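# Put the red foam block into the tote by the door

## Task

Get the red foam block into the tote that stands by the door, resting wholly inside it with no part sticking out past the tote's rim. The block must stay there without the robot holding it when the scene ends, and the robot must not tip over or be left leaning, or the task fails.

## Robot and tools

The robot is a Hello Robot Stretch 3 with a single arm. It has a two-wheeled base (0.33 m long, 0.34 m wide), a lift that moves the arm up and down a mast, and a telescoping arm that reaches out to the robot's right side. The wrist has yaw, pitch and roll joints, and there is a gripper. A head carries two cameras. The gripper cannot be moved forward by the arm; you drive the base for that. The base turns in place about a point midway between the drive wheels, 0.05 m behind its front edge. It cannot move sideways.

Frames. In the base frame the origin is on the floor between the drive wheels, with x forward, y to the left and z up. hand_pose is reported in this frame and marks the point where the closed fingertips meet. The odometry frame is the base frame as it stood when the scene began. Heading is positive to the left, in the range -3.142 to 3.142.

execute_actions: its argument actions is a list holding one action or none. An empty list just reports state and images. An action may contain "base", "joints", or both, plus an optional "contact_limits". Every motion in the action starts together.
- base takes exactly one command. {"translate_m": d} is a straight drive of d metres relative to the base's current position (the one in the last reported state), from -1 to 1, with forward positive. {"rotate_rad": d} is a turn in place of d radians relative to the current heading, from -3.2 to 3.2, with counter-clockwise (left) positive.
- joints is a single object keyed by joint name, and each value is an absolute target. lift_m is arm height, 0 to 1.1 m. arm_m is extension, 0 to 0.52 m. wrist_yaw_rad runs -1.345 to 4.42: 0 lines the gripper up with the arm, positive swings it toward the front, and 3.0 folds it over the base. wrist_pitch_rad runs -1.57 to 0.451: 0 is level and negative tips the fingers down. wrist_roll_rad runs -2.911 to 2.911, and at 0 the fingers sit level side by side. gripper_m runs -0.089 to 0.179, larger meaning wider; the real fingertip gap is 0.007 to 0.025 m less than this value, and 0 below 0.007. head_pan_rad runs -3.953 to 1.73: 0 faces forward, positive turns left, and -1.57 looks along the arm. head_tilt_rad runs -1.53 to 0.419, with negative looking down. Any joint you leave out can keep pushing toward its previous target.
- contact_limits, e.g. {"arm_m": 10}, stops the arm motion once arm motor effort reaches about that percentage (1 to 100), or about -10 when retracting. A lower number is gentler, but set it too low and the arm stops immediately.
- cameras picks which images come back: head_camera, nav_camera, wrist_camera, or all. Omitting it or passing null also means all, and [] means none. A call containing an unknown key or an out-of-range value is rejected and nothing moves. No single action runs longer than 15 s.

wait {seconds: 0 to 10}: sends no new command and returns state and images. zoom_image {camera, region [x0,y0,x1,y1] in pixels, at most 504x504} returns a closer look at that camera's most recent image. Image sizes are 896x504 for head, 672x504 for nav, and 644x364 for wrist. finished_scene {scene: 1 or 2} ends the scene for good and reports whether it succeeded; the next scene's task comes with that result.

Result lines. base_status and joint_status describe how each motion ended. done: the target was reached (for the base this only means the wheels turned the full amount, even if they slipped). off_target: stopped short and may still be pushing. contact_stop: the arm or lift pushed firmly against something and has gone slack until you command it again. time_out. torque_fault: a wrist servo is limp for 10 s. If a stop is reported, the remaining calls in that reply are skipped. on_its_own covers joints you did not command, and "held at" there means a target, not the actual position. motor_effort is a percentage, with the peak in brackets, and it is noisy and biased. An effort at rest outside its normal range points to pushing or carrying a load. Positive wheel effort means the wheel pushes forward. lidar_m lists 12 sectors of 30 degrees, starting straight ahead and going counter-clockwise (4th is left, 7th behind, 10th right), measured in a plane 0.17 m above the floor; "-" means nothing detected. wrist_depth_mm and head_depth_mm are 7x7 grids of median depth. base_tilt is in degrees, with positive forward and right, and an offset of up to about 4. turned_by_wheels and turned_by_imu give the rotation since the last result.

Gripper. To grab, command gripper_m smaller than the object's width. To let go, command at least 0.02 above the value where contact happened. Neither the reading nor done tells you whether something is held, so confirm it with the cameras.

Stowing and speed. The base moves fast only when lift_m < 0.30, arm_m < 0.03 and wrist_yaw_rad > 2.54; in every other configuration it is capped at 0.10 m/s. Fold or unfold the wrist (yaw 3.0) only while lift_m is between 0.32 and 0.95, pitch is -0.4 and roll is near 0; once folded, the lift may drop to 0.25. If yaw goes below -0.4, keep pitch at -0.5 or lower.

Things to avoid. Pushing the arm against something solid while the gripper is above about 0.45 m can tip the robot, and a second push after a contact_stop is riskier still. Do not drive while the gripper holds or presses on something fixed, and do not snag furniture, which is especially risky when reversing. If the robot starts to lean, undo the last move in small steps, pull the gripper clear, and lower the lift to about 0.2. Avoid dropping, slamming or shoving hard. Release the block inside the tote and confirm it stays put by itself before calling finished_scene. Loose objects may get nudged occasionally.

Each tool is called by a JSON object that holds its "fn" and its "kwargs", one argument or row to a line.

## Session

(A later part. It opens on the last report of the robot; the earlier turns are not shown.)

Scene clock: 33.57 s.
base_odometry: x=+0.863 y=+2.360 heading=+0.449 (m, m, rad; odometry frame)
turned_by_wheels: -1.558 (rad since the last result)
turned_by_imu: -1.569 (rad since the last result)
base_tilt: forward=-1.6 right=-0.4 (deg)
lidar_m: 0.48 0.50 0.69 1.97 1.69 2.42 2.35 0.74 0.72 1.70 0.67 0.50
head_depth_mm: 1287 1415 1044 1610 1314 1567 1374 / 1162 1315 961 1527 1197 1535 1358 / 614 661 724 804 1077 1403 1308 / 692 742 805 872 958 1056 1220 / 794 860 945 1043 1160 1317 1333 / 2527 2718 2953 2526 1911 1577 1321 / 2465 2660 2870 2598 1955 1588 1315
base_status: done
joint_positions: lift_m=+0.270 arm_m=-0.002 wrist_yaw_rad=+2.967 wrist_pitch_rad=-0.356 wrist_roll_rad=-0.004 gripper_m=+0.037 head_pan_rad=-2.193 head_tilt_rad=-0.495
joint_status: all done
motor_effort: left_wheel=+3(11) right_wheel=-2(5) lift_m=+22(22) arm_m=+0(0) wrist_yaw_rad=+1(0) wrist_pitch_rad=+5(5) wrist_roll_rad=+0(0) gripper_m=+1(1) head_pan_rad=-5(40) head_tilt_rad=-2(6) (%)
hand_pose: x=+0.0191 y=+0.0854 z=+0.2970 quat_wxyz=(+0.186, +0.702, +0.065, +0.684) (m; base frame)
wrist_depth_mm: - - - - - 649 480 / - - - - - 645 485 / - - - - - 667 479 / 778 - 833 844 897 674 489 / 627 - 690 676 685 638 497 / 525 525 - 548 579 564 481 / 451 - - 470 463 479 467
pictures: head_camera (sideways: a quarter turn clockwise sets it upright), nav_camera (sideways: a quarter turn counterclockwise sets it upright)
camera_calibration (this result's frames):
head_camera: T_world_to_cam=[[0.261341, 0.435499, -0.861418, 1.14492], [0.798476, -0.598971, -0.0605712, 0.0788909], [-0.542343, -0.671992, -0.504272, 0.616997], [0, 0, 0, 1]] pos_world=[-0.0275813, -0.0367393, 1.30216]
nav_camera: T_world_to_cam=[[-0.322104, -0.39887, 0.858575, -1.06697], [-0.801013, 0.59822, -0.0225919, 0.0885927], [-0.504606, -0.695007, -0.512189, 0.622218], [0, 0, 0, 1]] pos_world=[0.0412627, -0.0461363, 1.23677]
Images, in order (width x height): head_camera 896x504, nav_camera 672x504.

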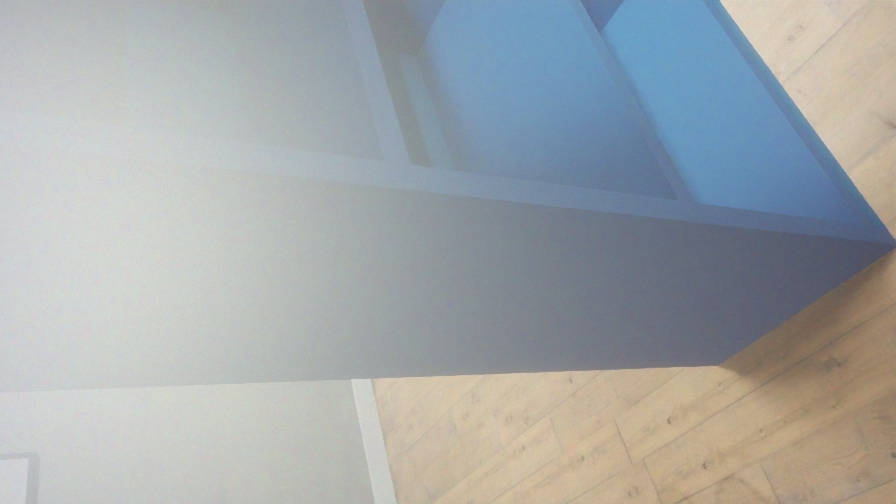

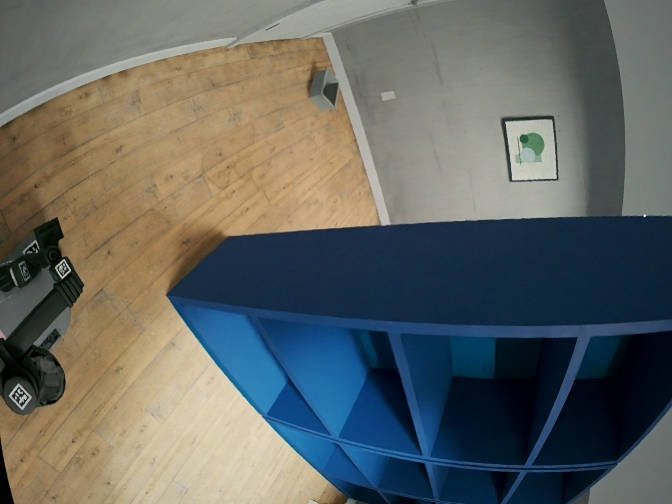

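{"fn": "execute_actions", "kwargs": {
  "actions": [
    {"base": {"translate_m": -0.95}, "joints": {"head_pan_rad": -1.9, "head_tilt_rad": -0.55}}
  ],
  "cameras": ["head_camera", "nav_camera"]
}}

Scene clock: 38.63 s.
base_odometry: x=+0.007 y=+1.947 heading=+0.450 (m, m, rad; odometry frame)
turned_by_wheels: +0.000 (rad since the last result)
turned_by_imu: -0.008 (rad since the last result)
base_tilt: forward=-1.7 right=-0.5 (deg)
lidar_m: 1.43 1.48 2.04 1.64 2.13 2.11 1.65 1.37 0.66 0.97 0.68 1.48
head_depth_mm: 585 608 642 709 832 1379 1279 / 685 712 731 737 839 935 1205 / 825 871 820 668 1026 967 1174 / 872 959 809 654 1110 913 1220 / 842 923 796 618 1099 901 1202 / 821 892 782 610 1095 895 1173 / 796 868 770 581 1080 888 1133
base_status: done
joint_positions: lift_m=+0.270 arm_m=-0.002 wrist_yaw_rad=+2.967 wrist_pitch_rad=-0.356 wrist_roll_rad=-0.004 gripper_m=+0.037 head_pan_rad=-1.907 head_tilt_rad=-0.543
joint_status: all done
motor_effort: left_wheel=+3(8) right_wheel=-2(6) lift_m=+22(22) arm_m=+0(0) wrist_yaw_rad=+0(0) wrist_pitch_rad=+5(5) wrist_roll_rad=+0(0) gripper_m=+0(1) head_pan_rad=+2(22) head_tilt_rad=-3(7) (%)
hand_pose: x=+0.0191 y=+0.0854 z=+0.2969 quat_wxyz=(+0.186, +0.702, +0.065, +0.684) (m; base frame)
wrist_depth_mm: - - - - - - - / - - - - - - - / - - - - - - - / 799 - 807 860 867 922 990 / 622 - 689 678 714 698 716 / 523 517 - 551 586 574 582 / 453 - - 476 463 493 489
pictures: head_camera (sideways: a quarter turn clockwise sets it upright), nav_camera (sideways: a quarter turn counterclockwise sets it upright)
camera_calibration (this result's frames):
head_camera: T_world_to_cam=[[0.141702, 0.530539, -0.835732, 1.11215], [0.935873, -0.346921, -0.0615508, 0.0793242], [-0.322588, -0.773417, -0.545677, 0.669528], [0, 0, 0, 1]] pos_world=[-0.0158498, -0.0446964, 1.29969]
nav_camera: T_world_to_cam=[[-0.210276, -0.512377, 0.832618, -1.03381], [-0.936757, 0.349313, -0.0216153, 0.0881479], [-0.279769, -0.784506, -0.553425, 0.674497], [0, 0, 0, 1]] pos_world=[0.0538915, -0.0313447, 1.23596]
Images, in order (width x height): head_camera 896x504, nav_camera 672x504.

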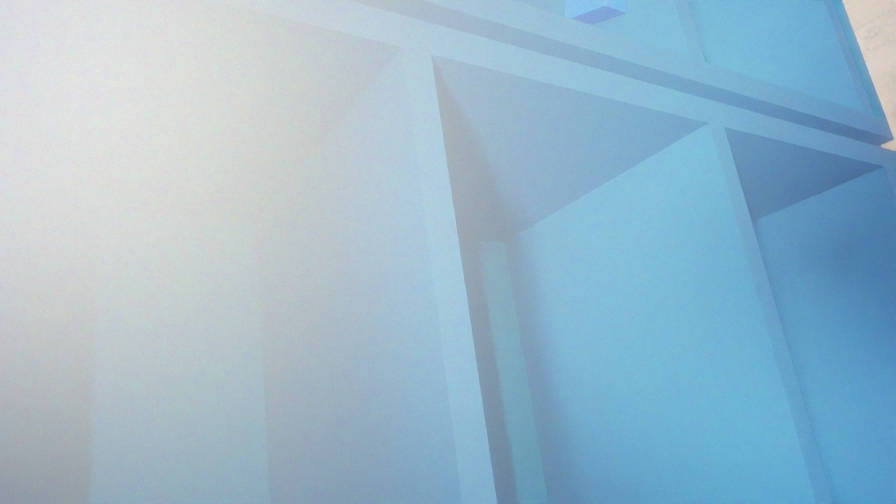

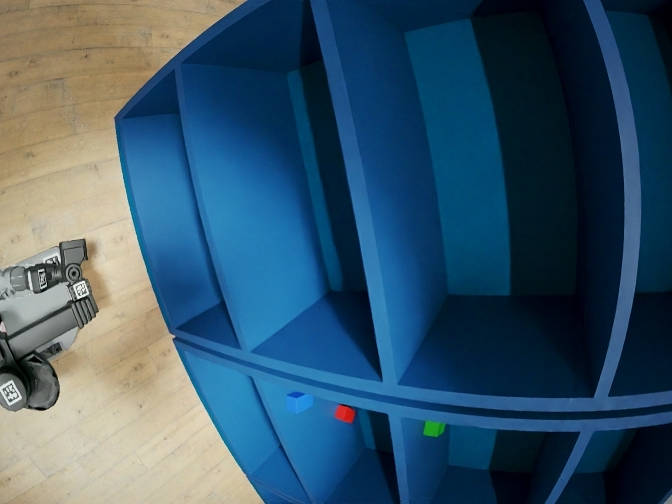

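{"fn": "execute_actions", "kwargs": {
  "actions": [
    {"base": {"translate_m": -0.93}, "joints": {"head_pan_rad": -1.57, "head_tilt_rad": -0.7}}
  ],
  "cameras": ["head_camera", "nav_camera"]
}}

Scene clock: 44.63 s.
base_odometry: x=-0.830 y=+1.543 heading=+0.450 (m, m, rad; odometry frame)
turned_by_wheels: +0.000 (rad since the last result)
turned_by_imu: -0.008 (rad since the last result)
base_tilt: forward=-1.7 right=-0.5 (deg)
lidar_m: 2.36 2.45 2.05 1.62 1.36 0.96 0.73 0.96 0.66 0.97 0.66 0.73
head_depth_mm: 836 837 606 1120 984 1071 1183 / 832 824 598 1164 973 1273 1200 / 832 808 590 1157 967 1268 1193 / 834 798 585 1135 963 1256 1183 / 829 785 597 1154 955 1258 1182 / 837 774 591 1141 938 1253 1178 / 828 669 584 1132 901 1229 1161
base_status: done
joint_positions: lift_m=+0.270 arm_m=-0.002 wrist_yaw_rad=+2.967 wrist_pitch_rad=-0.356 wrist_roll_rad=-0.004 gripper_m=+0.037 head_pan_rad=-1.577 head_tilt_rad=-0.691
joint_status: all done
motor_effort: left_wheel=+3(7) right_wheel=-2(5) lift_m=+22(22) arm_m=+0(0) wrist_yaw_rad=+0(0) wrist_pitch_rad=+5(5) wrist_roll_rad=+0(0) gripper_m=+1(1) head_pan_rad=+3(26) head_tilt_rad=-4(15) (%)
hand_pose: x=+0.0191 y=+0.0854 z=+0.2969 quat_wxyz=(+0.186, +0.702, +0.065, +0.684) (m; base frame)
wrist_depth_mm: - - - - - - - / - - - - - - - / - - - - - - - / 793 - 826 857 881 889 960 / 621 - 670 691 702 699 743 / 517 526 - 539 578 563 574 / 453 - - 473 458 489 489
pictures: head_camera (sideways: a quarter turn clockwise sets it upright), nav_camera (sideways: a quarter turn counterclockwise sets it upright)
camera_calibration (this result's frames):
head_camera: T_world_to_cam=[[-0.0372206, 0.664857, -0.746043, 0.996325], [0.997854, -0.0155244, -0.0636187, 0.0816263], [-0.0538792, -0.746809, -0.662852, 0.820322], [0, 0, 0, 1]] pos_world=[-0.000168896, -0.0485221, 1.29225]
nav_camera: T_world_to_cam=[[-0.0335341, -0.669389, 0.742155, -0.916963], [-0.99939, 0.0297187, -0.0183524, 0.0842782], [-0.00977097, -0.742318, -0.669977, 0.82447], [0, 0, 0, 1]] pos_world=[0.0615331, -0.00429059, 1.23445]
Images, in order (width x height): head_camera 896x504, nav_camera 672x504.

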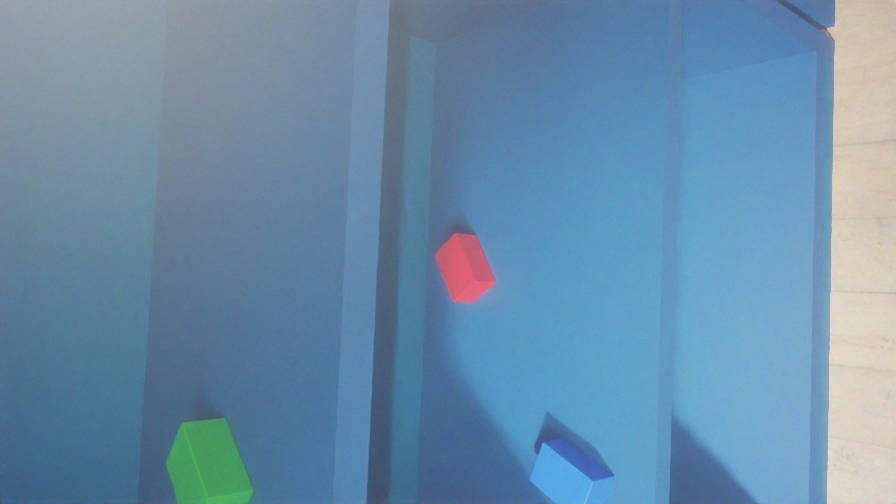

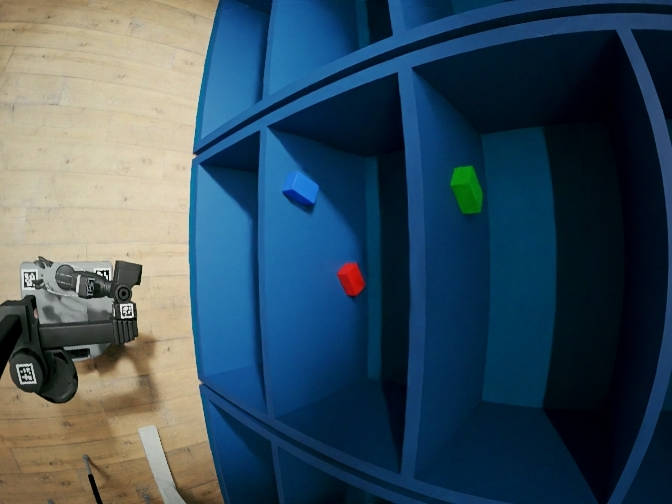

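{"fn": "zoom_image", "kwargs": {
  "camera": "head_camera",
  "region": [400, 200, 540, 330]
}}

Region (400, 200, 540, 330) of head_camera's 896x504 image, scaled by 3.600, with more detail than that image has; it fills the top 468 rows of this view, and the rest is white.

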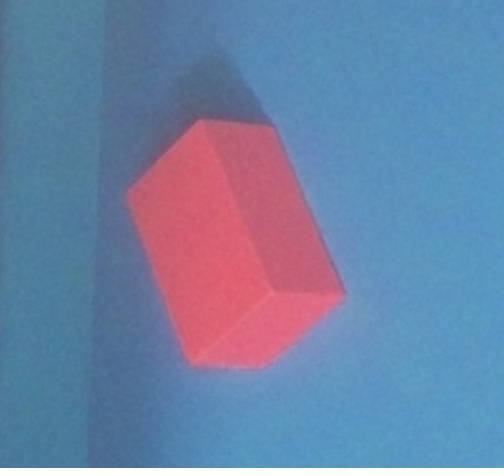

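{"fn": "execute_actions", "kwargs": {
  "actions": [
    {"base": {"translate_m": -0.155}, "joints": {"lift_m": 0.495, "wrist_pitch_rad": -0.4, "head_pan_rad": -1.57, "head_tilt_rad": -0.75}}
  ],
  "cameras": []
}}

{"fn": "execute_actions", "kwargs": {
  "actions": [
    {"joints": {"wrist_yaw_rad": 0.58, "gripper_m": 0.178}}
  ],
  "cameras": []
}}

{"fn": "execute_actions", "kwargs": {
  "actions": [
    {"joints": {"wrist_pitch_rad": -0.17, "arm_m": 0.25}, "contact_limits": {"arm_m": 25}}
  ]
}}

Scene clock: 50.53 s.
base_odometry: x=-0.970 y=+1.475 heading=+0.450 (m, m, rad; odometry frame)
turned_by_wheels: +0.000 (rad since the last result)
turned_by_imu: -0.003 (rad since the last result)
base_tilt: forward=-1.6 right=-0.4 (deg)
lidar_m: 2.51 2.61 2.13 1.63 1.26 0.82 0.57 0.80 0.58 0.97 0.82 0.77
head_depth_mm: 790 704 597 738 820 1252 1219 / 839 723 588 1034 912 1074 1209 / 845 712 581 1105 932 1282 1198 / 841 700 573 1097 918 1277 1187 / 832 690 588 1076 917 1266 1193 / 824 682 582 1058 907 1265 1177 / 832 671 574 1069 921 1248 1168
base_status: done
joint_positions: lift_m=+0.495 arm_m=-0.002 wrist_yaw_rad=+2.967 wrist_pitch_rad=-0.414 wrist_roll_rad=-0.004 gripper_m=+0.037 head_pan_rad=-1.577 head_tilt_rad=-0.741
joint_status: all done
motor_effort: left_wheel=+2(8) right_wheel=-1(7) lift_m=+30(31) arm_m=+0(0) wrist_yaw_rad=+0(0) wrist_pitch_rad=+5(5) wrist_roll_rad=+0(1) gripper_m=+0(0) head_pan_rad=+3(3) head_tilt_rad=-4(11) (%)
hand_pose: x=+0.0179 y=+0.0786 z=+0.5084 quat_wxyz=(+0.205, +0.700, +0.085, +0.678) (m; base frame)
wrist_depth_mm: - - - - - - - / - - - - - - - / - - - - - - - / - - - - - - - / 896 - 964 943 - - - / 746 763 - 794 833 817 847 / 645 660 666 685 679 683 732
pictures: none
No camera images: the call's "cameras" was empty. Leave "cameras" out to get every camera's image.

Scene clock: 52.73 s.
base_odometry: x=-0.970 y=+1.475 heading=+0.450 (m, m, rad; odometry frame)
turned_by_wheels: +0.000 (rad since the last result)
turned_by_imu: -0.001 (rad since the last result)
base_tilt: forward=-1.6 right=-0.5 (deg)
lidar_m: 2.51 2.60 2.13 1.62 1.26 0.82 0.57 0.80 0.58 0.97 0.81 0.77
head_depth_mm: 789 701 595 740 821 1253 1210 / 845 723 589 1032 915 1075 1207 / 845 711 580 1109 930 1277 1201 / 845 699 572 1099 925 1274 1191 / 834 689 587 1073 918 1276 1207 / 828 679 579 1056 913 1260 1179 / 829 671 572 1071 917 1247 1191
base_status: not commanded
joint_positions: lift_m=+0.495 arm_m=-0.002 wrist_yaw_rad=+0.583 wrist_pitch_rad=-0.414 wrist_roll_rad=-0.004 gripper_m=+0.178 head_pan_rad=-1.577 head_tilt_rad=-0.741
joint_status: all done
motor_effort: left_wheel=+3(3) right_wheel=-2(1) lift_m=+30(30) arm_m=+0(0) wrist_yaw_rad=-2(2) wrist_pitch_rad=+5(5) wrist_roll_rad=+0(0) gripper_m=+1(96) head_pan_rad=+2(3) head_tilt_rad=-3(4) (%)
hand_pose: x=+0.1023 y=-0.3307 z=+0.5084 quat_wxyz=(+0.706, +0.338, -0.619, +0.060) (m; base frame)
wrist_depth_mm: 624 506 473 687 660 576 540 / - 546 405 366 383 403 436 / - 603 752 924 297 278 270 / - 660 807 956 848 708 242 / 910 730 801 822 839 794 652 / - 758 725 694 705 713 670 / 637 659 653 604 607 618 598
pictures: none
No camera images: the call's "cameras" was empty. Leave "cameras" out to get every camera's image.

Scene clock: 55.83 s.
base_odometry: x=-0.970 y=+1.475 heading=+0.450 (m, m, rad; odometry frame)
turned_by_wheels: +0.000 (rad since the last result)
turned_by_imu: -0.001 (rad since the last result)
base_tilt: forward=-1.7 right=-0.6 (deg)
lidar_m: 2.51 2.61 2.13 1.63 1.26 0.82 0.58 0.80 0.58 0.97 0.82 0.77
head_depth_mm: 787 703 595 735 819 1243 1210 / 844 723 589 1031 914 1085 1211 / 840 709 579 1113 946 1265 1196 / 847 699 573 1096 941 1217 1191 / 836 690 587 1081 934 1246 1185 / 828 679 580 1054 928 1259 1178 / 829 670 573 1070 919 1251 1176
base_status: not commanded
joint_positions: lift_m=+0.495 arm_m=+0.250 wrist_yaw_rad=+0.581 wrist_pitch_rad=-0.191 wrist_roll_rad=-0.004 gripper_m=+0.178 head_pan_rad=-1.577 head_tilt_rad=-0.741
joint_status: all done
motor_effort: left_wheel=+3(3) right_wheel=-2(2) lift_m=+30(30) arm_m=+3(3) wrist_yaw_rad=-1(2) wrist_pitch_rad=+7(7) wrist_roll_rad=+0(0) gripper_m=+1(1) head_pan_rad=+2(2) head_tilt_rad=-5(4) (%)
contact_limits: arm_m 25 (drawing in: default 14, maximum 24; extending or still: default 22, maximum 35)
hand_pose: x=+0.1142 y=-0.6012 z=+0.5612 quat_wxyz=(+0.695, +0.266, -0.653, +0.137) (m; base frame)
wrist_depth_mm: 426 516 602 521 441 404 362 / 445 548 654 537 469 415 370 / 383 508 609 549 470 424 379 / 298 321 354 363 346 388 380 / 246 239 243 252 260 272 279 / - 184 189 194 198 200 210 / 143 151 153 157 159 161 170
pictures: head_camera (sideways: a quarter turn clockwise sets it upright), nav_camera (sideways: a quarter turn counterclockwise sets it upright), wrist_camera
camera_calibration (this result's frames):
head_camera: T_world_to_cam=[[-0.0371418, 0.701042, -0.712152, 0.952155], [0.997876, -0.0121499, -0.0640039, 0.0821235], [-0.053522, -0.713016, -0.699101, 0.867469], [0, 0, 0, 1]] pos_world=[-0.000155606, -0.0479836, 1.28978]
nav_camera: T_world_to_cam=[[-0.0336108, -0.705389, 0.708023, -0.872479], [-0.999391, 0.030393, -0.0171625, 0.082728], [-0.00941264, -0.708168, -0.705981, 0.871297], [0, 0, 0, 1]] pos_world=[0.0615541, -0.000927044, 1.23427]
wrist_camera: T_world_to_cam=[[-0.846653, -0.529713, 0.0508265, -0.25932], [-0.232833, 0.282862, -0.930472, 0.74731], [0.478506, -0.799621, -0.362821, -0.166975], [0, 0, 0, 1]] pos_world=[0.034343, -0.482267, 0.647949]
Images, in order (width x height): head_camera 896x504, nav_camera 672x504, wrist_camera 644x364.

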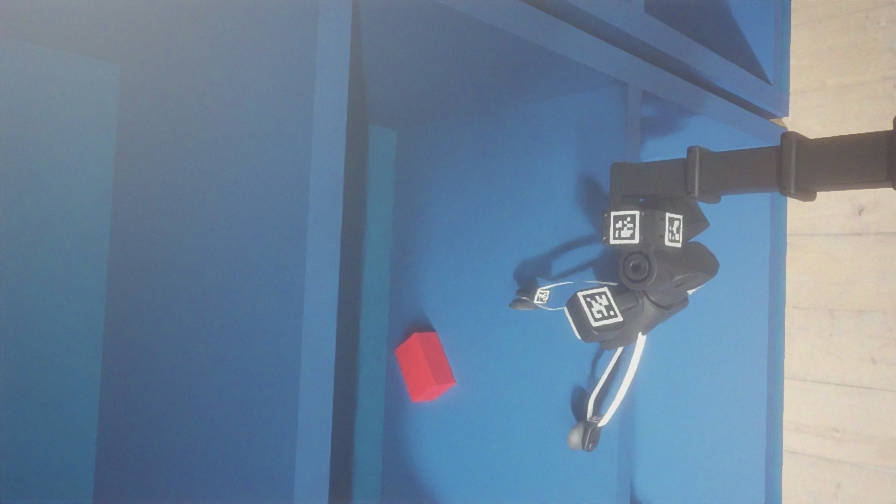

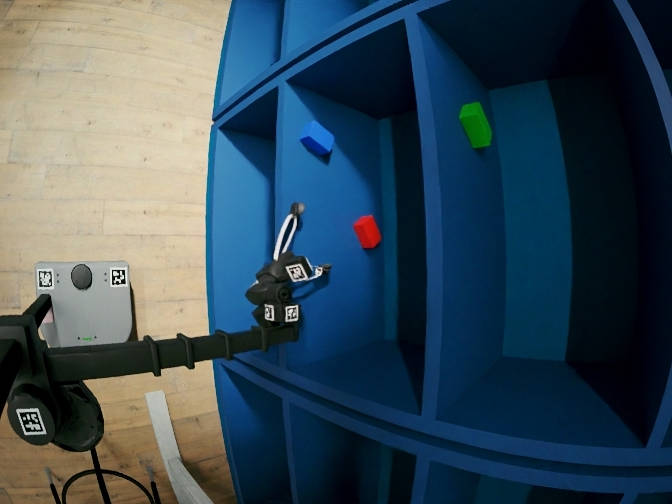

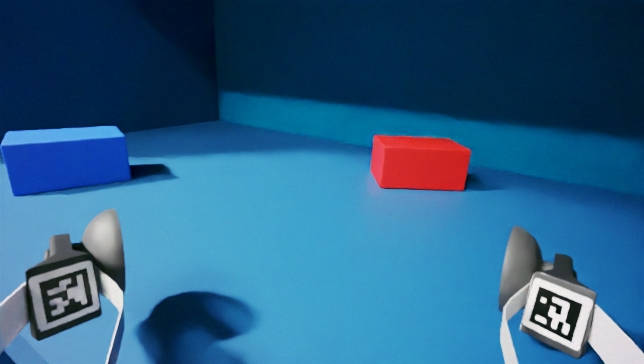

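{"fn": "zoom_image", "kwargs": {
  "camera": "wrist_camera",
  "region": [340, 110, 500, 210]
}}

{"fn": "zoom_image", "kwargs": {
  "camera": "head_camera",
  "region": [360, 260, 660, 470]
}}

Region (340, 110, 500, 210) of wrist_camera's 644x364 image, scaled by 3.150; it fills the top 315 rows of this view, and the rest is white.

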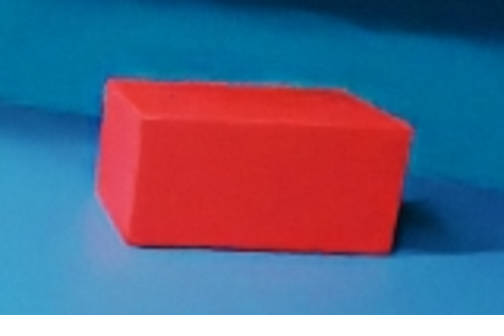

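Region (360, 260, 660, 470) of head_camera's 896x504 image, scaled by 1.680, with more detail than that image has; it fills the top 353 rows of this view, and the rest is white.

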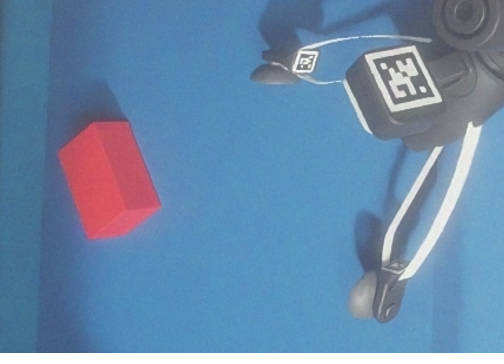

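{"fn": "execute_actions", "kwargs": {
  "actions": [
    {"joints": {"lift_m": 0.483, "arm_m": 0.41}, "contact_limits": {"arm_m": 22}}
  ],
  "cameras": ["head_camera", "wrist_camera"]
}}

Scene clock: 60.30 s.
base_odometry: x=-0.970 y=+1.475 heading=+0.450 (m, m, rad; odometry frame)
turned_by_wheels: +0.000 (rad since the last result)
turned_by_imu: -0.001 (rad since the last result)
base_tilt: forward=-1.9 right=-0.3 (deg)
lidar_m: 2.51 2.60 2.13 1.63 1.26 0.82 0.57 0.80 0.58 0.97 0.82 0.77
head_depth_mm: 788 699 594 738 823 1247 1216 / 843 723 588 1033 909 1074 1211 / 841 712 581 1108 929 1291 1197 / 845 700 572 1105 879 1275 1184 / 836 689 586 1089 899 1273 1178 / 828 680 580 1072 904 1261 1177 / 826 670 572 1067 921 1257 1172
base_status: not commanded
joint_positions: lift_m=+0.483 arm_m=+0.410 wrist_yaw_rad=+0.581 wrist_pitch_rad=-0.191 wrist_roll_rad=-0.004 gripper_m=+0.178 head_pan_rad=-1.577 head_tilt_rad=-0.741
joint_status: all done
motor_effort: left_wheel=+3(3) right_wheel=-2(1) lift_m=+22(29) arm_m=+3(3) wrist_yaw_rad=-1(1) wrist_pitch_rad=+7(7) wrist_roll_rad=+0(0) gripper_m=+1(1) head_pan_rad=+3(3) head_tilt_rad=-3(4) (%)
contact_limits: arm_m 22 (drawing in: default 14, maximum 24; extending or still: default 22, maximum 35)
hand_pose: x=+0.1141 y=-0.7612 z=+0.5497 quat_wxyz=(+0.695, +0.266, -0.653, +0.138) (m; base frame)
wrist_depth_mm: 434 487 412 352 304 271 240 / 447 509 442 367 317 280 247 / 427 499 451 380 329 289 255 / 291 300 314 212 217 296 266 / 221 215 219 215 218 241 248 / - 166 169 171 177 181 186 / 129 136 138 140 143 145 152
pictures: head_camera (sideways: a quarter turn clockwise sets it upright), wrist_camera
camera_calibration (this result's frames):
head_camera: T_world_to_cam=[[-0.0371418, 0.70105, -0.712144, 0.952145], [0.997876, -0.0121491, -0.064004, 0.0821236], [-0.0535219, -0.713008, -0.69911, 0.86748], [0, 0, 0, 1]] pos_world=[-0.000155599, -0.0479835, 1.28978]
wrist_camera: T_world_to_cam=[[-0.846723, -0.529601, 0.0508233, -0.343422], [-0.232729, 0.282788, -0.93052, 0.781792], [0.478432, -0.799721, -0.362697, -0.299245], [0, 0, 0, 1]] pos_world=[0.034331, -0.642271, 0.636391]
Images, in order (width x height): head_camera 896x504, wrist_camera 644x364.

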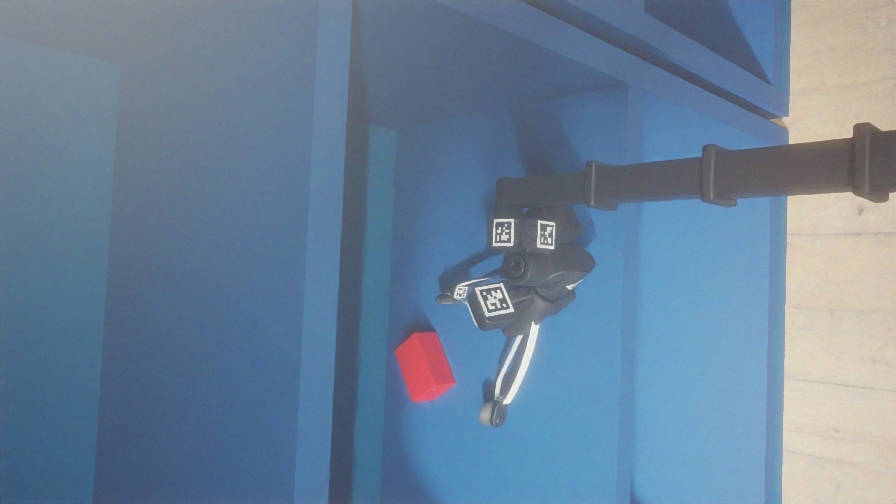

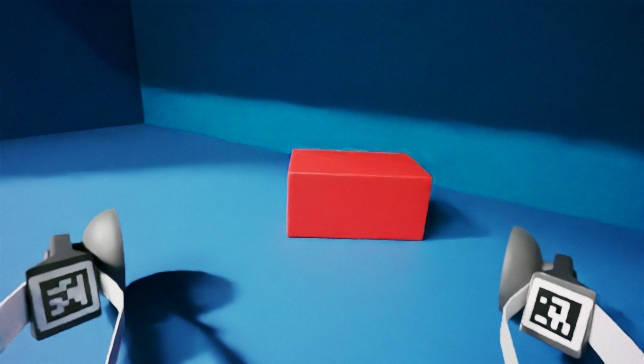

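{"fn": "execute_actions", "kwargs": {
  "actions": [
    {"joints": {"lift_m": 0.479, "arm_m": 0.5}, "contact_limits": {"arm_m": 20}}
  ],
  "cameras": ["head_camera", "wrist_camera"]
}}

Scene clock: 62.80 s.
base_odometry: x=-0.970 y=+1.475 heading=+0.450 (m, m, rad; odometry frame)
turned_by_wheels: +0.000 (rad since the last result)
turned_by_imu: -0.001 (rad since the last result)
base_tilt: forward=-1.8 right=-0.4 (deg)
lidar_m: 2.51 2.60 2.13 1.63 1.26 0.82 0.58 0.80 0.58 0.97 0.82 0.77
head_depth_mm: 789 700 595 739 816 1250 1217 / 846 721 588 1036 920 1078 1209 / 843 712 579 1139 929 1278 - / 838 701 573 1150 912 1283 1190 / 833 689 587 1087 917 1259 1185 / 824 682 579 1050 906 1261 1179 / 826 668 571 1068 914 1252 1172
base_status: not commanded
joint_positions: lift_m=+0.479 arm_m=+0.500 wrist_yaw_rad=+0.581 wrist_pitch_rad=-0.187 wrist_roll_rad=-0.004 gripper_m=+0.178 head_pan_rad=-1.577 head_tilt_rad=-0.741
joint_status: all done
motor_effort: left_wheel=+3(2) right_wheel=-2(2) lift_m=+21(22) arm_m=+3(7) wrist_yaw_rad=+0(1) wrist_pitch_rad=+6(7) wrist_roll_rad=+0(0) gripper_m=+1(1) head_pan_rad=+3(3) head_tilt_rad=-4(4) (%)
contact_limits: arm_m 20 (drawing in: default 14, maximum 24; extending or still: default 22, maximum 35)
hand_pose: x=+0.1143 y=-0.8514 z=+0.5467 quat_wxyz=(+0.695, +0.265, -0.654, +0.139) (m; base frame)
wrist_depth_mm: 427 369 301 255 222 197 176 / 437 398 317 265 232 203 179 / 429 401 332 279 241 210 186 / 285 294 173 179 251 218 191 / 215 186 135 137 226 219 197 / - 147 142 143 171 174 182 / 125 131 134 135 139 140 148
pictures: head_camera (sideways: a quarter turn clockwise sets it upright), wrist_camera
camera_calibration (this result's frames):
head_camera: T_world_to_cam=[[-0.0371418, 0.701055, -0.712139, 0.952139], [0.997876, -0.0121486, -0.064004, 0.0821237], [-0.0535218, -0.713004, -0.699115, 0.867486], [0, 0, 0, 1]] pos_world=[-0.000155598, -0.0479834, 1.28978]
wrist_camera: T_world_to_cam=[[-0.846825, -0.529446, 0.0507428, -0.390725], [-0.230809, 0.279856, -0.931884, 0.802538], [0.479181, -0.800854, -0.35919, -0.375524], [0, 0, 0, 1]] pos_world=[0.0343012, -0.732203, 0.632814]
Images, in order (width x height): head_camera 896x504, wrist_camera 644x364.

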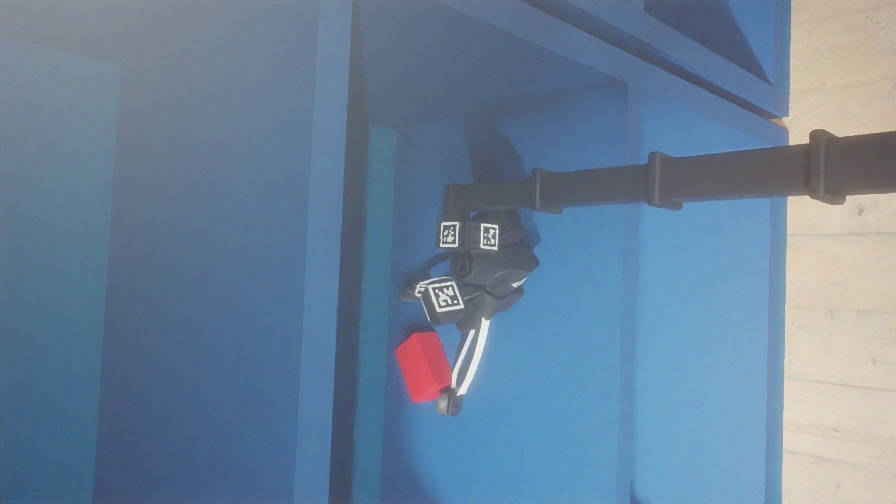

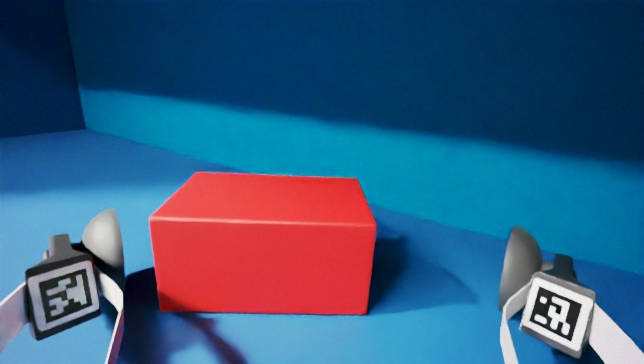

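{"fn": "execute_actions", "kwargs": {
  "actions": [
    {"base": {"translate_m": 0.018}, "joints": {"lift_m": 0.483, "gripper_m": 0.06}, "contact_limits": {"arm_m": 22}}
  ],
  "cameras": ["head_camera", "wrist_camera"]
}}

action 0: "contact_limits": arm_m has a limit but is not in "joints" beside it: add it there, or leave its limit out

{"fn": "execute_actions", "kwargs": {
  "actions": [
    {"base": {"translate_m": 0.018}, "joints": {"lift_m": 0.483, "gripper_m": 0.06}}
  ],
  "cameras": ["head_camera", "wrist_camera"]
}}

Scene clock: 65.07 s.
base_odometry: x=-0.953 y=+1.483 heading=+0.450 (m, m, rad; odometry frame)
turned_by_wheels: +0.000 (rad since the last result)
turned_by_imu: +0.000 (rad since the last result)
base_tilt: forward=-1.6 right=-0.4 (deg)
lidar_m: 2.49 2.58 2.13 1.62 1.27 0.83 0.59 0.82 0.59 0.97 0.79 0.76
head_depth_mm: 816 732 594 788 831 1116 1209 / 847 720 587 1063 931 1128 1210 / 845 711 581 1143 926 1288 1179 / 844 699 575 1160 915 1283 1195 / 835 690 587 1083 913 1266 1182 / 824 677 580 1060 904 1260 1174 / 828 669 571 1069 916 1254 1174
base_status: done
joint_positions: lift_m=+0.483 arm_m=+0.500 wrist_yaw_rad=+0.581 wrist_pitch_rad=-0.187 wrist_roll_rad=-0.004 gripper_m=+0.061 head_pan_rad=-1.577 head_tilt_rad=-0.741
joint_status: all done
motor_effort: left_wheel=+3(7) right_wheel=-2(3) lift_m=+30(33) arm_m=+3(3) wrist_yaw_rad=-1(0) wrist_pitch_rad=+6(6) wrist_roll_rad=+0(0) gripper_m=-15(98) head_pan_rad=+3(3) head_tilt_rad=-4(6) (%)
hand_pose: x=+0.1143 y=-0.8514 z=+0.5502 quat_wxyz=(+0.695, +0.265, -0.654, +0.139) (m; base frame)
wrist_depth_mm: 412 375 307 254 221 197 175 / 426 390 316 267 232 201 181 / 431 408 336 279 239 210 186 / 295 302 316 274 242 218 191 / 210 221 128 132 140 221 199 / 164 173 130 131 132 184 187 / 138 132 134 137 138 145 148
pictures: head_camera (sideways: a quarter turn clockwise sets it upright), wrist_camera
camera_calibration (this result's frames):
head_camera: T_world_to_cam=[[-0.0371418, 0.701055, -0.712139, 0.952139], [0.997876, -0.0121486, -0.064004, 0.0821237], [-0.0535218, -0.713004, -0.699115, 0.867486], [0, 0, 0, 1]] pos_world=[-0.000155598, -0.0479834, 1.28978]
wrist_camera: T_world_to_cam=[[-0.846824, -0.529447, 0.0507387, -0.390915], [-0.230807, 0.279858, -0.931884, 0.805836], [0.479183, -0.800853, -0.35919, -0.374273], [0, 0, 0, 1]] pos_world=[0.0343012, -0.732226, 0.636345]
Images, in order (width x height): head_camera 896x504, wrist_camera 644x364.

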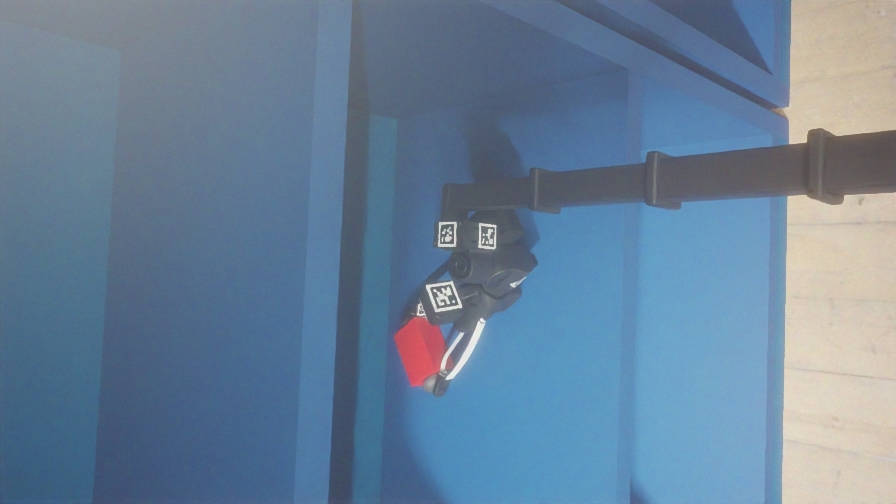

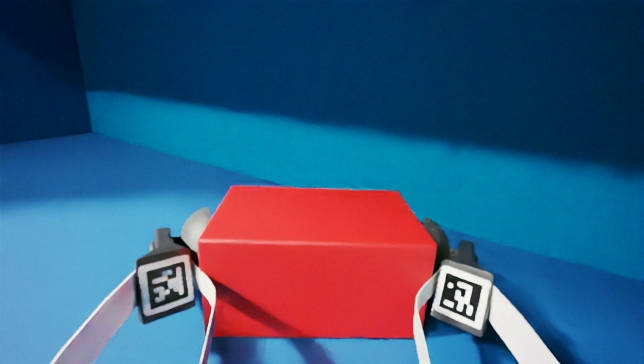

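{"fn": "execute_actions", "kwargs": {
  "actions": [
    {"joints": {"lift_m": 0.525}}
  ],
  "cameras": ["wrist_camera"]
}}

{"fn": "execute_actions", "kwargs": {
  "actions": [
    {"joints": {"arm_m": 0.0}}
  ],
  "cameras": ["wrist_camera"]
}}

Scene clock: 66.43 s.
base_odometry: x=-0.953 y=+1.483 heading=+0.450 (m, m, rad; odometry frame)
turned_by_wheels: +0.000 (rad since the last result)
turned_by_imu: +0.000 (rad since the last result)
base_tilt: forward=-1.8 right=-0.3 (deg)
lidar_m: 2.49 2.58 2.13 1.63 1.27 0.84 0.59 0.82 0.59 0.97 0.79 0.76
head_depth_mm: 816 730 596 790 827 1115 1222 / 843 725 587 1055 933 1122 1217 / 843 711 578 1144 927 1253 1192 / 843 702 572 1161 921 1275 1188 / 835 690 587 1044 914 1282 1180 / 830 678 578 1054 908 1269 1175 / 830 670 571 1068 920 1255 1177
base_status: not commanded
joint_positions: lift_m=+0.525 arm_m=+0.500 wrist_yaw_rad=+0.581 wrist_pitch_rad=-0.188 wrist_roll_rad=-0.004 gripper_m=+0.061 head_pan_rad=-1.577 head_tilt_rad=-0.741
joint_status: all done
motor_effort: left_wheel=+3(3) right_wheel=-2(1) lift_m=+30(32) arm_m=+3(3) wrist_yaw_rad=-1(1) wrist_pitch_rad=+6(6) wrist_roll_rad=+0(0) gripper_m=-15(15) head_pan_rad=+3(3) head_tilt_rad=-4(5) (%)
hand_pose: x=+0.1142 y=-0.8514 z=+0.5918 quat_wxyz=(+0.695, +0.265, -0.654, +0.138) (m; base frame)
wrist_depth_mm: 421 367 301 256 223 197 175 / 423 394 316 268 232 203 180 / 439 420 333 279 239 209 185 / 403 401 348 273 245 218 191 / 290 302 128 132 139 225 198 / 226 239 129 132 133 227 204 / 192 183 179 181 184 201 202
pictures: wrist_camera
camera_calibration (this result's frames):
wrist_camera: T_world_to_cam=[[-0.846785, -0.529507, 0.0507717, -0.393106], [-0.231536, 0.280966, -0.931369, 0.845326], [0.478901, -0.800425, -0.360518, -0.35804], [0, 0, 0, 1]] pos_world=[0.0343128, -0.732245, 0.67819]
Images, in order (width x height): wrist_camera 644x364.

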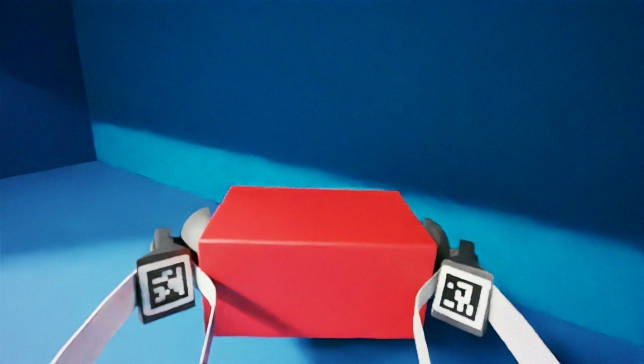

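Scene clock: 71.30 s.
base_odometry: x=-0.953 y=+1.483 heading=+0.450 (m, m, rad; odometry frame)
turned_by_wheels: +0.000 (rad since the last result)
turned_by_imu: -0.001 (rad since the last result)
base_tilt: forward=-1.6 right=-0.7 (deg)
lidar_m: 2.49 2.59 2.13 1.62 1.27 0.83 0.59 0.82 0.59 0.97 0.79 0.76
head_depth_mm: 819 731 595 789 825 1108 1215 / 845 724 587 1055 932 1139 1208 / 840 710 579 1114 931 1283 1206 / 844 700 574 1100 920 1281 1193 / 839 691 587 1092 917 1271 1216 / 824 679 578 1085 909 692 1192 / 829 669 573 1072 916 1253 1176
base_status: not commanded
joint_positions: lift_m=+0.525 arm_m=+0.000 wrist_yaw_rad=+0.581 wrist_pitch_rad=-0.189 wrist_roll_rad=-0.004 gripper_m=+0.061 head_pan_rad=-1.577 head_tilt_rad=-0.741
joint_status: all done
motor_effort: left_wheel=+3(3) right_wheel=-1(2) lift_m=+30(30) arm_m=-1(0) wrist_yaw_rad=-1(1) wrist_pitch_rad=+7(7) wrist_roll_rad=+0(0) gripper_m=-15(15) head_pan_rad=+2(3) head_tilt_rad=-4(5) (%)
hand_pose: x=+0.1142 y=-0.3519 z=+0.5917 quat_wxyz=(+0.695, +0.265, -0.653, +0.138) (m; base frame)
wrist_depth_mm: - 509 637 791 683 606 549 / - 524 668 828 712 613 560 / 770 552 645 807 722 654 575 / - 564 468 469 482 500 535 / - 610 128 131 139 338 353 / 964 928 130 131 132 272 261 / 884 687 729 761 740 739 261
pictures: wrist_camera
camera_calibration (this result's frames):
wrist_camera: T_world_to_cam=[[-0.846771, -0.529528, 0.0507828, -0.128672], [-0.231795, 0.281361, -0.931186, 0.704937], [0.4788, -0.800273, -0.36099, 0.0420388], [0, 0, 0, 1]] pos_world=[0.0343168, -0.232835, 0.678137]
Images, in order (width x height): wrist_camera 644x364.

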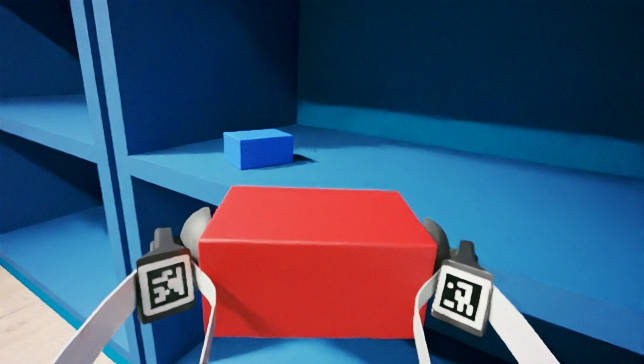

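{"fn": "execute_actions", "kwargs": {
  "actions": [
    {"base": {"translate_m": 0.2}, "joints": {"wrist_yaw_rad": 2.65, "wrist_pitch_rad": -0.4, "head_pan_rad": -0.6, "head_tilt_rad": -0.9}}
  ],
  "cameras": ["wrist_camera"]
}}

{"fn": "execute_actions", "kwargs": {
  "actions": [
    {"base": {"translate_m": 0.22}, "joints": {"lift_m": 0.28}}
  ],
  "cameras": ["nav_camera", "wrist_camera"]
}}

Scene clock: 74.60 s.
base_odometry: x=-0.773 y=+1.570 heading=+0.450 (m, m, rad; odometry frame)
turned_by_wheels: +0.000 (rad since the last result)
turned_by_imu: +0.001 (rad since the last result)
base_tilt: forward=-1.5 right=-0.4 (deg)
lidar_m: 2.29 2.38 2.01 1.62 1.44 1.02 0.79 0.75 0.70 0.97 0.63 1.37
head_depth_mm: 570 633 751 957 903 1226 1146 / 677 1251 786 913 1303 1250 1196 / 731 1356 1122 1076 1300 1280 1158 / 1483 1330 1168 1556 1430 1282 1141 / 1394 1317 1746 1591 1424 1270 1140 / 1311 1456 1745 1618 1422 1259 1132 / 2174 2203 1858 1594 1404 1248 1125
base_status: done
joint_positions: lift_m=+0.525 arm_m=+0.000 wrist_yaw_rad=+2.647 wrist_pitch_rad=-0.416 wrist_roll_rad=-0.004 gripper_m=+0.061 head_pan_rad=-0.607 head_tilt_rad=-0.889
joint_status: all done
motor_effort: left_wheel=+2(8) right_wheel=-2(2) lift_m=+30(31) arm_m=-1(1) wrist_yaw_rad=+2(5) wrist_pitch_rad=+6(6) wrist_roll_rad=+0(0) gripper_m=-15(15) head_pan_rad=+2(40) head_tilt_rad=-5(16) (%)
hand_pose: x=+0.0854 y=+0.0525 z=+0.5380 quat_wxyz=(+0.311, +0.705, -0.027, +0.637) (m; base frame)
wrist_depth_mm: - - - - - - - / - - - - - - - / - - - - - - - / - - - - - - - / 928 967 128 132 139 - - / 788 831 130 131 133 882 868 / - 686 668 678 692 736 739
pictures: wrist_camera
camera_calibration (this result's frames):
wrist_camera: T_world_to_cam=[[0.873974, -0.482908, 0.0544966, -0.0875502], [-0.232431, -0.513849, -0.825794, 0.519511], [0.426785, 0.709055, -0.561333, 0.393054], [0, 0, 0, 1]] pos_world=[0.0295173, -0.0540258, 0.654415]
Images, in order (width x height): wrist_camera 644x364.

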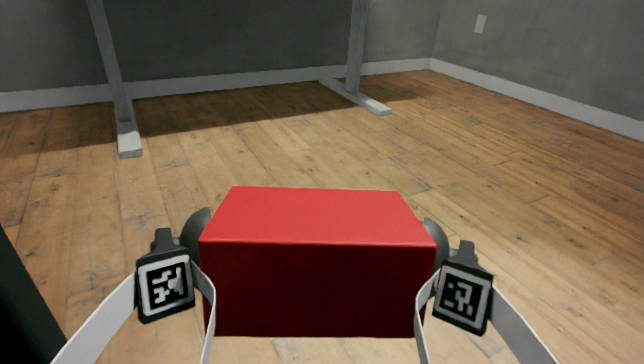

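Scene clock: 78.53 s.
base_odometry: x=-0.575 y=+1.666 heading=+0.450 (m, m, rad; odometry frame)
turned_by_wheels: +0.000 (rad since the last result)
turned_by_imu: +0.001 (rad since the last result)
base_tilt: forward=-1.6 right=-0.5 (deg)
lidar_m: 2.07 2.15 1.89 1.63 2.13 1.23 1.01 0.87 0.99 0.53 0.53 1.20
head_depth_mm: 669 1193 1147 980 901 1188 1149 / 676 1298 1134 986 1373 1227 1160 / 732 1341 1116 1496 1376 1285 1150 / 1231 1322 1166 1549 1426 1285 1149 / 1147 1270 1598 1592 1423 1263 1135 / 2012 2108 1827 1635 1422 1260 1130 / 2022 2169 1852 1590 1400 1249 1130
base_status: done
joint_positions: lift_m=+0.280 arm_m=+0.000 wrist_yaw_rad=+2.648 wrist_pitch_rad=-0.417 wrist_roll_rad=-0.004 gripper_m=+0.061 head_pan_rad=-0.607 head_tilt_rad=-0.890
joint_status: all done
motor_effort: left_wheel=+2(9) right_wheel=-2(4) lift_m=+22(26) arm_m=-1(1) wrist_yaw_rad=+2(2) wrist_pitch_rad=+6(6) wrist_roll_rad=+0(0) gripper_m=-15(15) head_pan_rad=+2(2) head_tilt_rad=-5(3) (%)
hand_pose: x=+0.0852 y=+0.0524 z=+0.2931 quat_wxyz=(+0.311, +0.705, -0.026, +0.637) (m; base frame)
wrist_depth_mm: - - - - - - - / - - - - - - - / 935 999 - - - - - / 715 720 749 775 810 815 848 / 577 618 128 132 140 646 654 / 501 524 129 131 133 554 553 / - - 414 425 433 453 462
pictures: nav_camera (sideways: a quarter turn counterclockwise sets it upright), wrist_camera
camera_calibration (this result's frames):
nav_camera: T_world_to_cam=[[0.64289, -0.481926, 0.595349, -0.72979], [-0.591813, -0.805965, -0.0133459, 0.0752699], [0.486262, -0.343755, -0.803357, 0.994899], [0, 0, 0, 1]] pos_world=[0.0299386, 0.0509615, 1.23474]
wrist_camera: T_world_to_cam=[[0.874228, -0.482447, 0.0545083, -0.0741551], [-0.232637, -0.514784, -0.825153, 0.317149], [0.426152, 0.708691, -0.562274, 0.256104], [0, 0, 0, 1]] pos_world=[0.0294699, -0.0540113, 0.409739]
Images, in order (width x height): nav_camera 672x504, wrist_camera 644x364.

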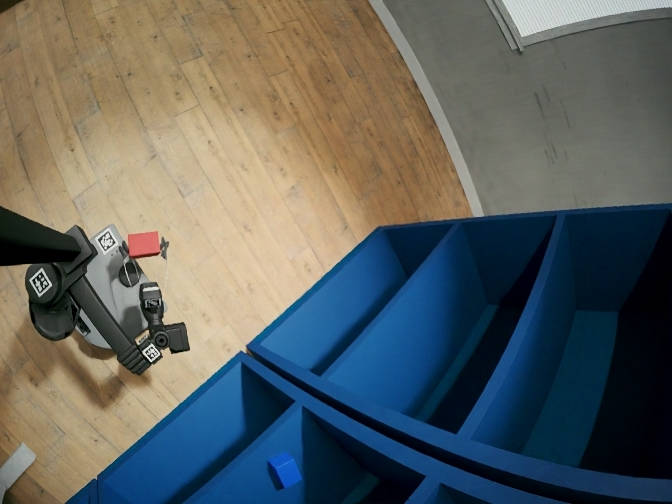

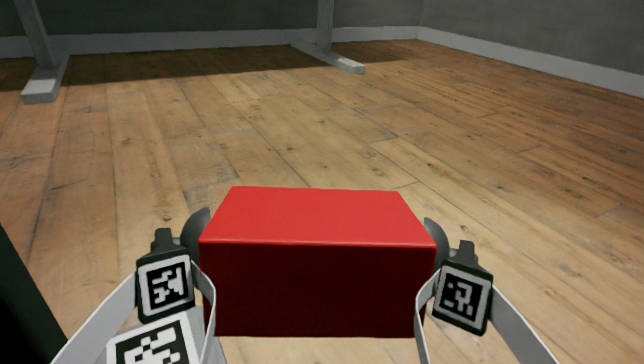

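{"fn": "execute_actions", "kwargs": {
  "actions": [
    {"base": {"translate_m": 1.0}, "joints": {"head_pan_rad": -0.8, "head_tilt_rad": -0.8}}
  ],
  "cameras": []
}}

{"fn": "execute_actions", "kwargs": {
  "actions": [
    {"base": {"translate_m": 0.59}}
  ],
  "cameras": ["nav_camera"]
}}

Scene clock: 83.80 s.
base_odometry: x=+0.325 y=+2.101 heading=+0.450 (m, m, rad; odometry frame)
turned_by_wheels: +0.000 (rad since the last result)
turned_by_imu: +0.006 (rad since the last result)
base_tilt: forward=-1.5 right=-0.4 (deg)
lidar_m: 1.08 1.12 1.54 1.60 2.03 2.43 2.00 0.92 1.01 0.53 1.51 1.11
head_depth_mm: 1928 2409 2208 1818 1529 1195 1138 / 1705 2060 2171 1789 1527 1324 1176 / 1557 1831 2042 1781 1523 1314 1184 / 1391 1611 1916 1772 1508 1316 1167 / 1268 1447 1694 1754 1501 1311 1159 / 1172 1313 1516 1673 1493 1299 1157 / 1082 1204 1369 1595 1483 1291 1150
base_status: done
joint_positions: lift_m=+0.280 arm_m=+0.000 wrist_yaw_rad=+2.648 wrist_pitch_rad=-0.417 wrist_roll_rad=-0.004 gripper_m=+0.061 head_pan_rad=-0.793 head_tilt_rad=-0.803
joint_status: all done
motor_effort: left_wheel=+1(10) right_wheel=-1(3) lift_m=+22(22) arm_m=-1(1) wrist_yaw_rad=+2(1) wrist_pitch_rad=+6(6) wrist_roll_rad=+0(0) gripper_m=-16(15) head_pan_rad=-4(22) head_tilt_rad=+3(12) (%)
hand_pose: x=+0.0851 y=+0.0524 z=+0.2930 quat_wxyz=(+0.312, +0.705, -0.026, +0.637) (m; base frame)
wrist_depth_mm: - - - - - - 835 / - - - - - - 880 / 946 947 992 - - - 919 / 735 739 748 781 799 834 841 / 593 608 128 131 139 644 656 / 506 517 130 132 133 547 560 / - - 418 420 435 457 464
pictures: none
No camera images: the call's "cameras" was empty. Leave "cameras" out to get every camera's image.

Scene clock: 87.40 s.
base_odometry: x=+0.856 y=+2.358 heading=+0.450 (m, m, rad; odometry frame)
turned_by_wheels: +0.000 (rad since the last result)
turned_by_imu: +0.003 (rad since the last result)
base_tilt: forward=-1.7 right=-0.4 (deg)
lidar_m: 0.49 0.51 0.70 2.01 1.68 2.41 2.35 1.37 0.71 1.72 0.68 0.50
head_depth_mm: 837 1034 1355 1718 1541 1344 1186 / 737 883 1116 1481 1537 1334 1187 / 661 774 945 1205 1468 1326 1171 / 597 691 818 1006 1299 1314 1167 / 544 621 724 870 1079 1273 1169 / 501 566 651 762 921 1159 1156 / 464 518 588 682 802 983 1128
base_status: done
joint_positions: lift_m=+0.280 arm_m=+0.000 wrist_yaw_rad=+2.648 wrist_pitch_rad=-0.417 wrist_roll_rad=-0.004 gripper_m=+0.061 head_pan_rad=-0.793 head_tilt_rad=-0.803
joint_status: not commanded
motor_effort: left_wheel=+1(10) right_wheel=-1(2) lift_m=+22(22) arm_m=-1(1) wrist_yaw_rad=+1(1) wrist_pitch_rad=+6(6) wrist_roll_rad=+0(0) gripper_m=-15(15) head_pan_rad=-4(4) head_tilt_rad=+1(1) (%)
hand_pose: x=+0.0851 y=+0.0524 z=+0.2930 quat_wxyz=(+0.312, +0.705, -0.026, +0.637) (m; base frame)
wrist_depth_mm: - - - 869 594 454 366 / - - - 945 615 472 382 / 956 979 969 911 652 483 395 / 714 721 752 780 660 512 399 / 597 618 127 132 139 512 412 / 494 521 130 132 133 509 423 / - - 418 423 438 461 425
pictures: nav_camera (sideways: a quarter turn counterclockwise sets it upright)
camera_calibration (this result's frames):
nav_camera: T_world_to_cam=[[0.504002, -0.553872, 0.662727, -0.816733], [-0.730161, -0.683097, -0.0156097, 0.0790628], [0.461353, -0.47603, -0.748698, 0.923979], [0, 0, 0, 1]] pos_world=[0.043084, 0.0414841, 1.23429]
Images, in order (width x height): nav_camera 672x504.

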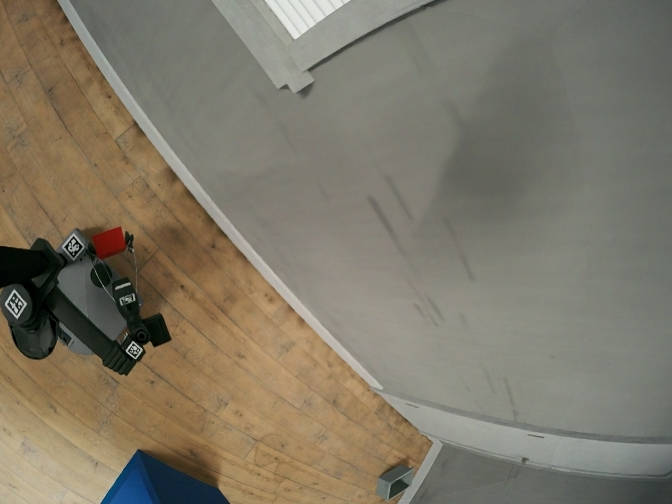

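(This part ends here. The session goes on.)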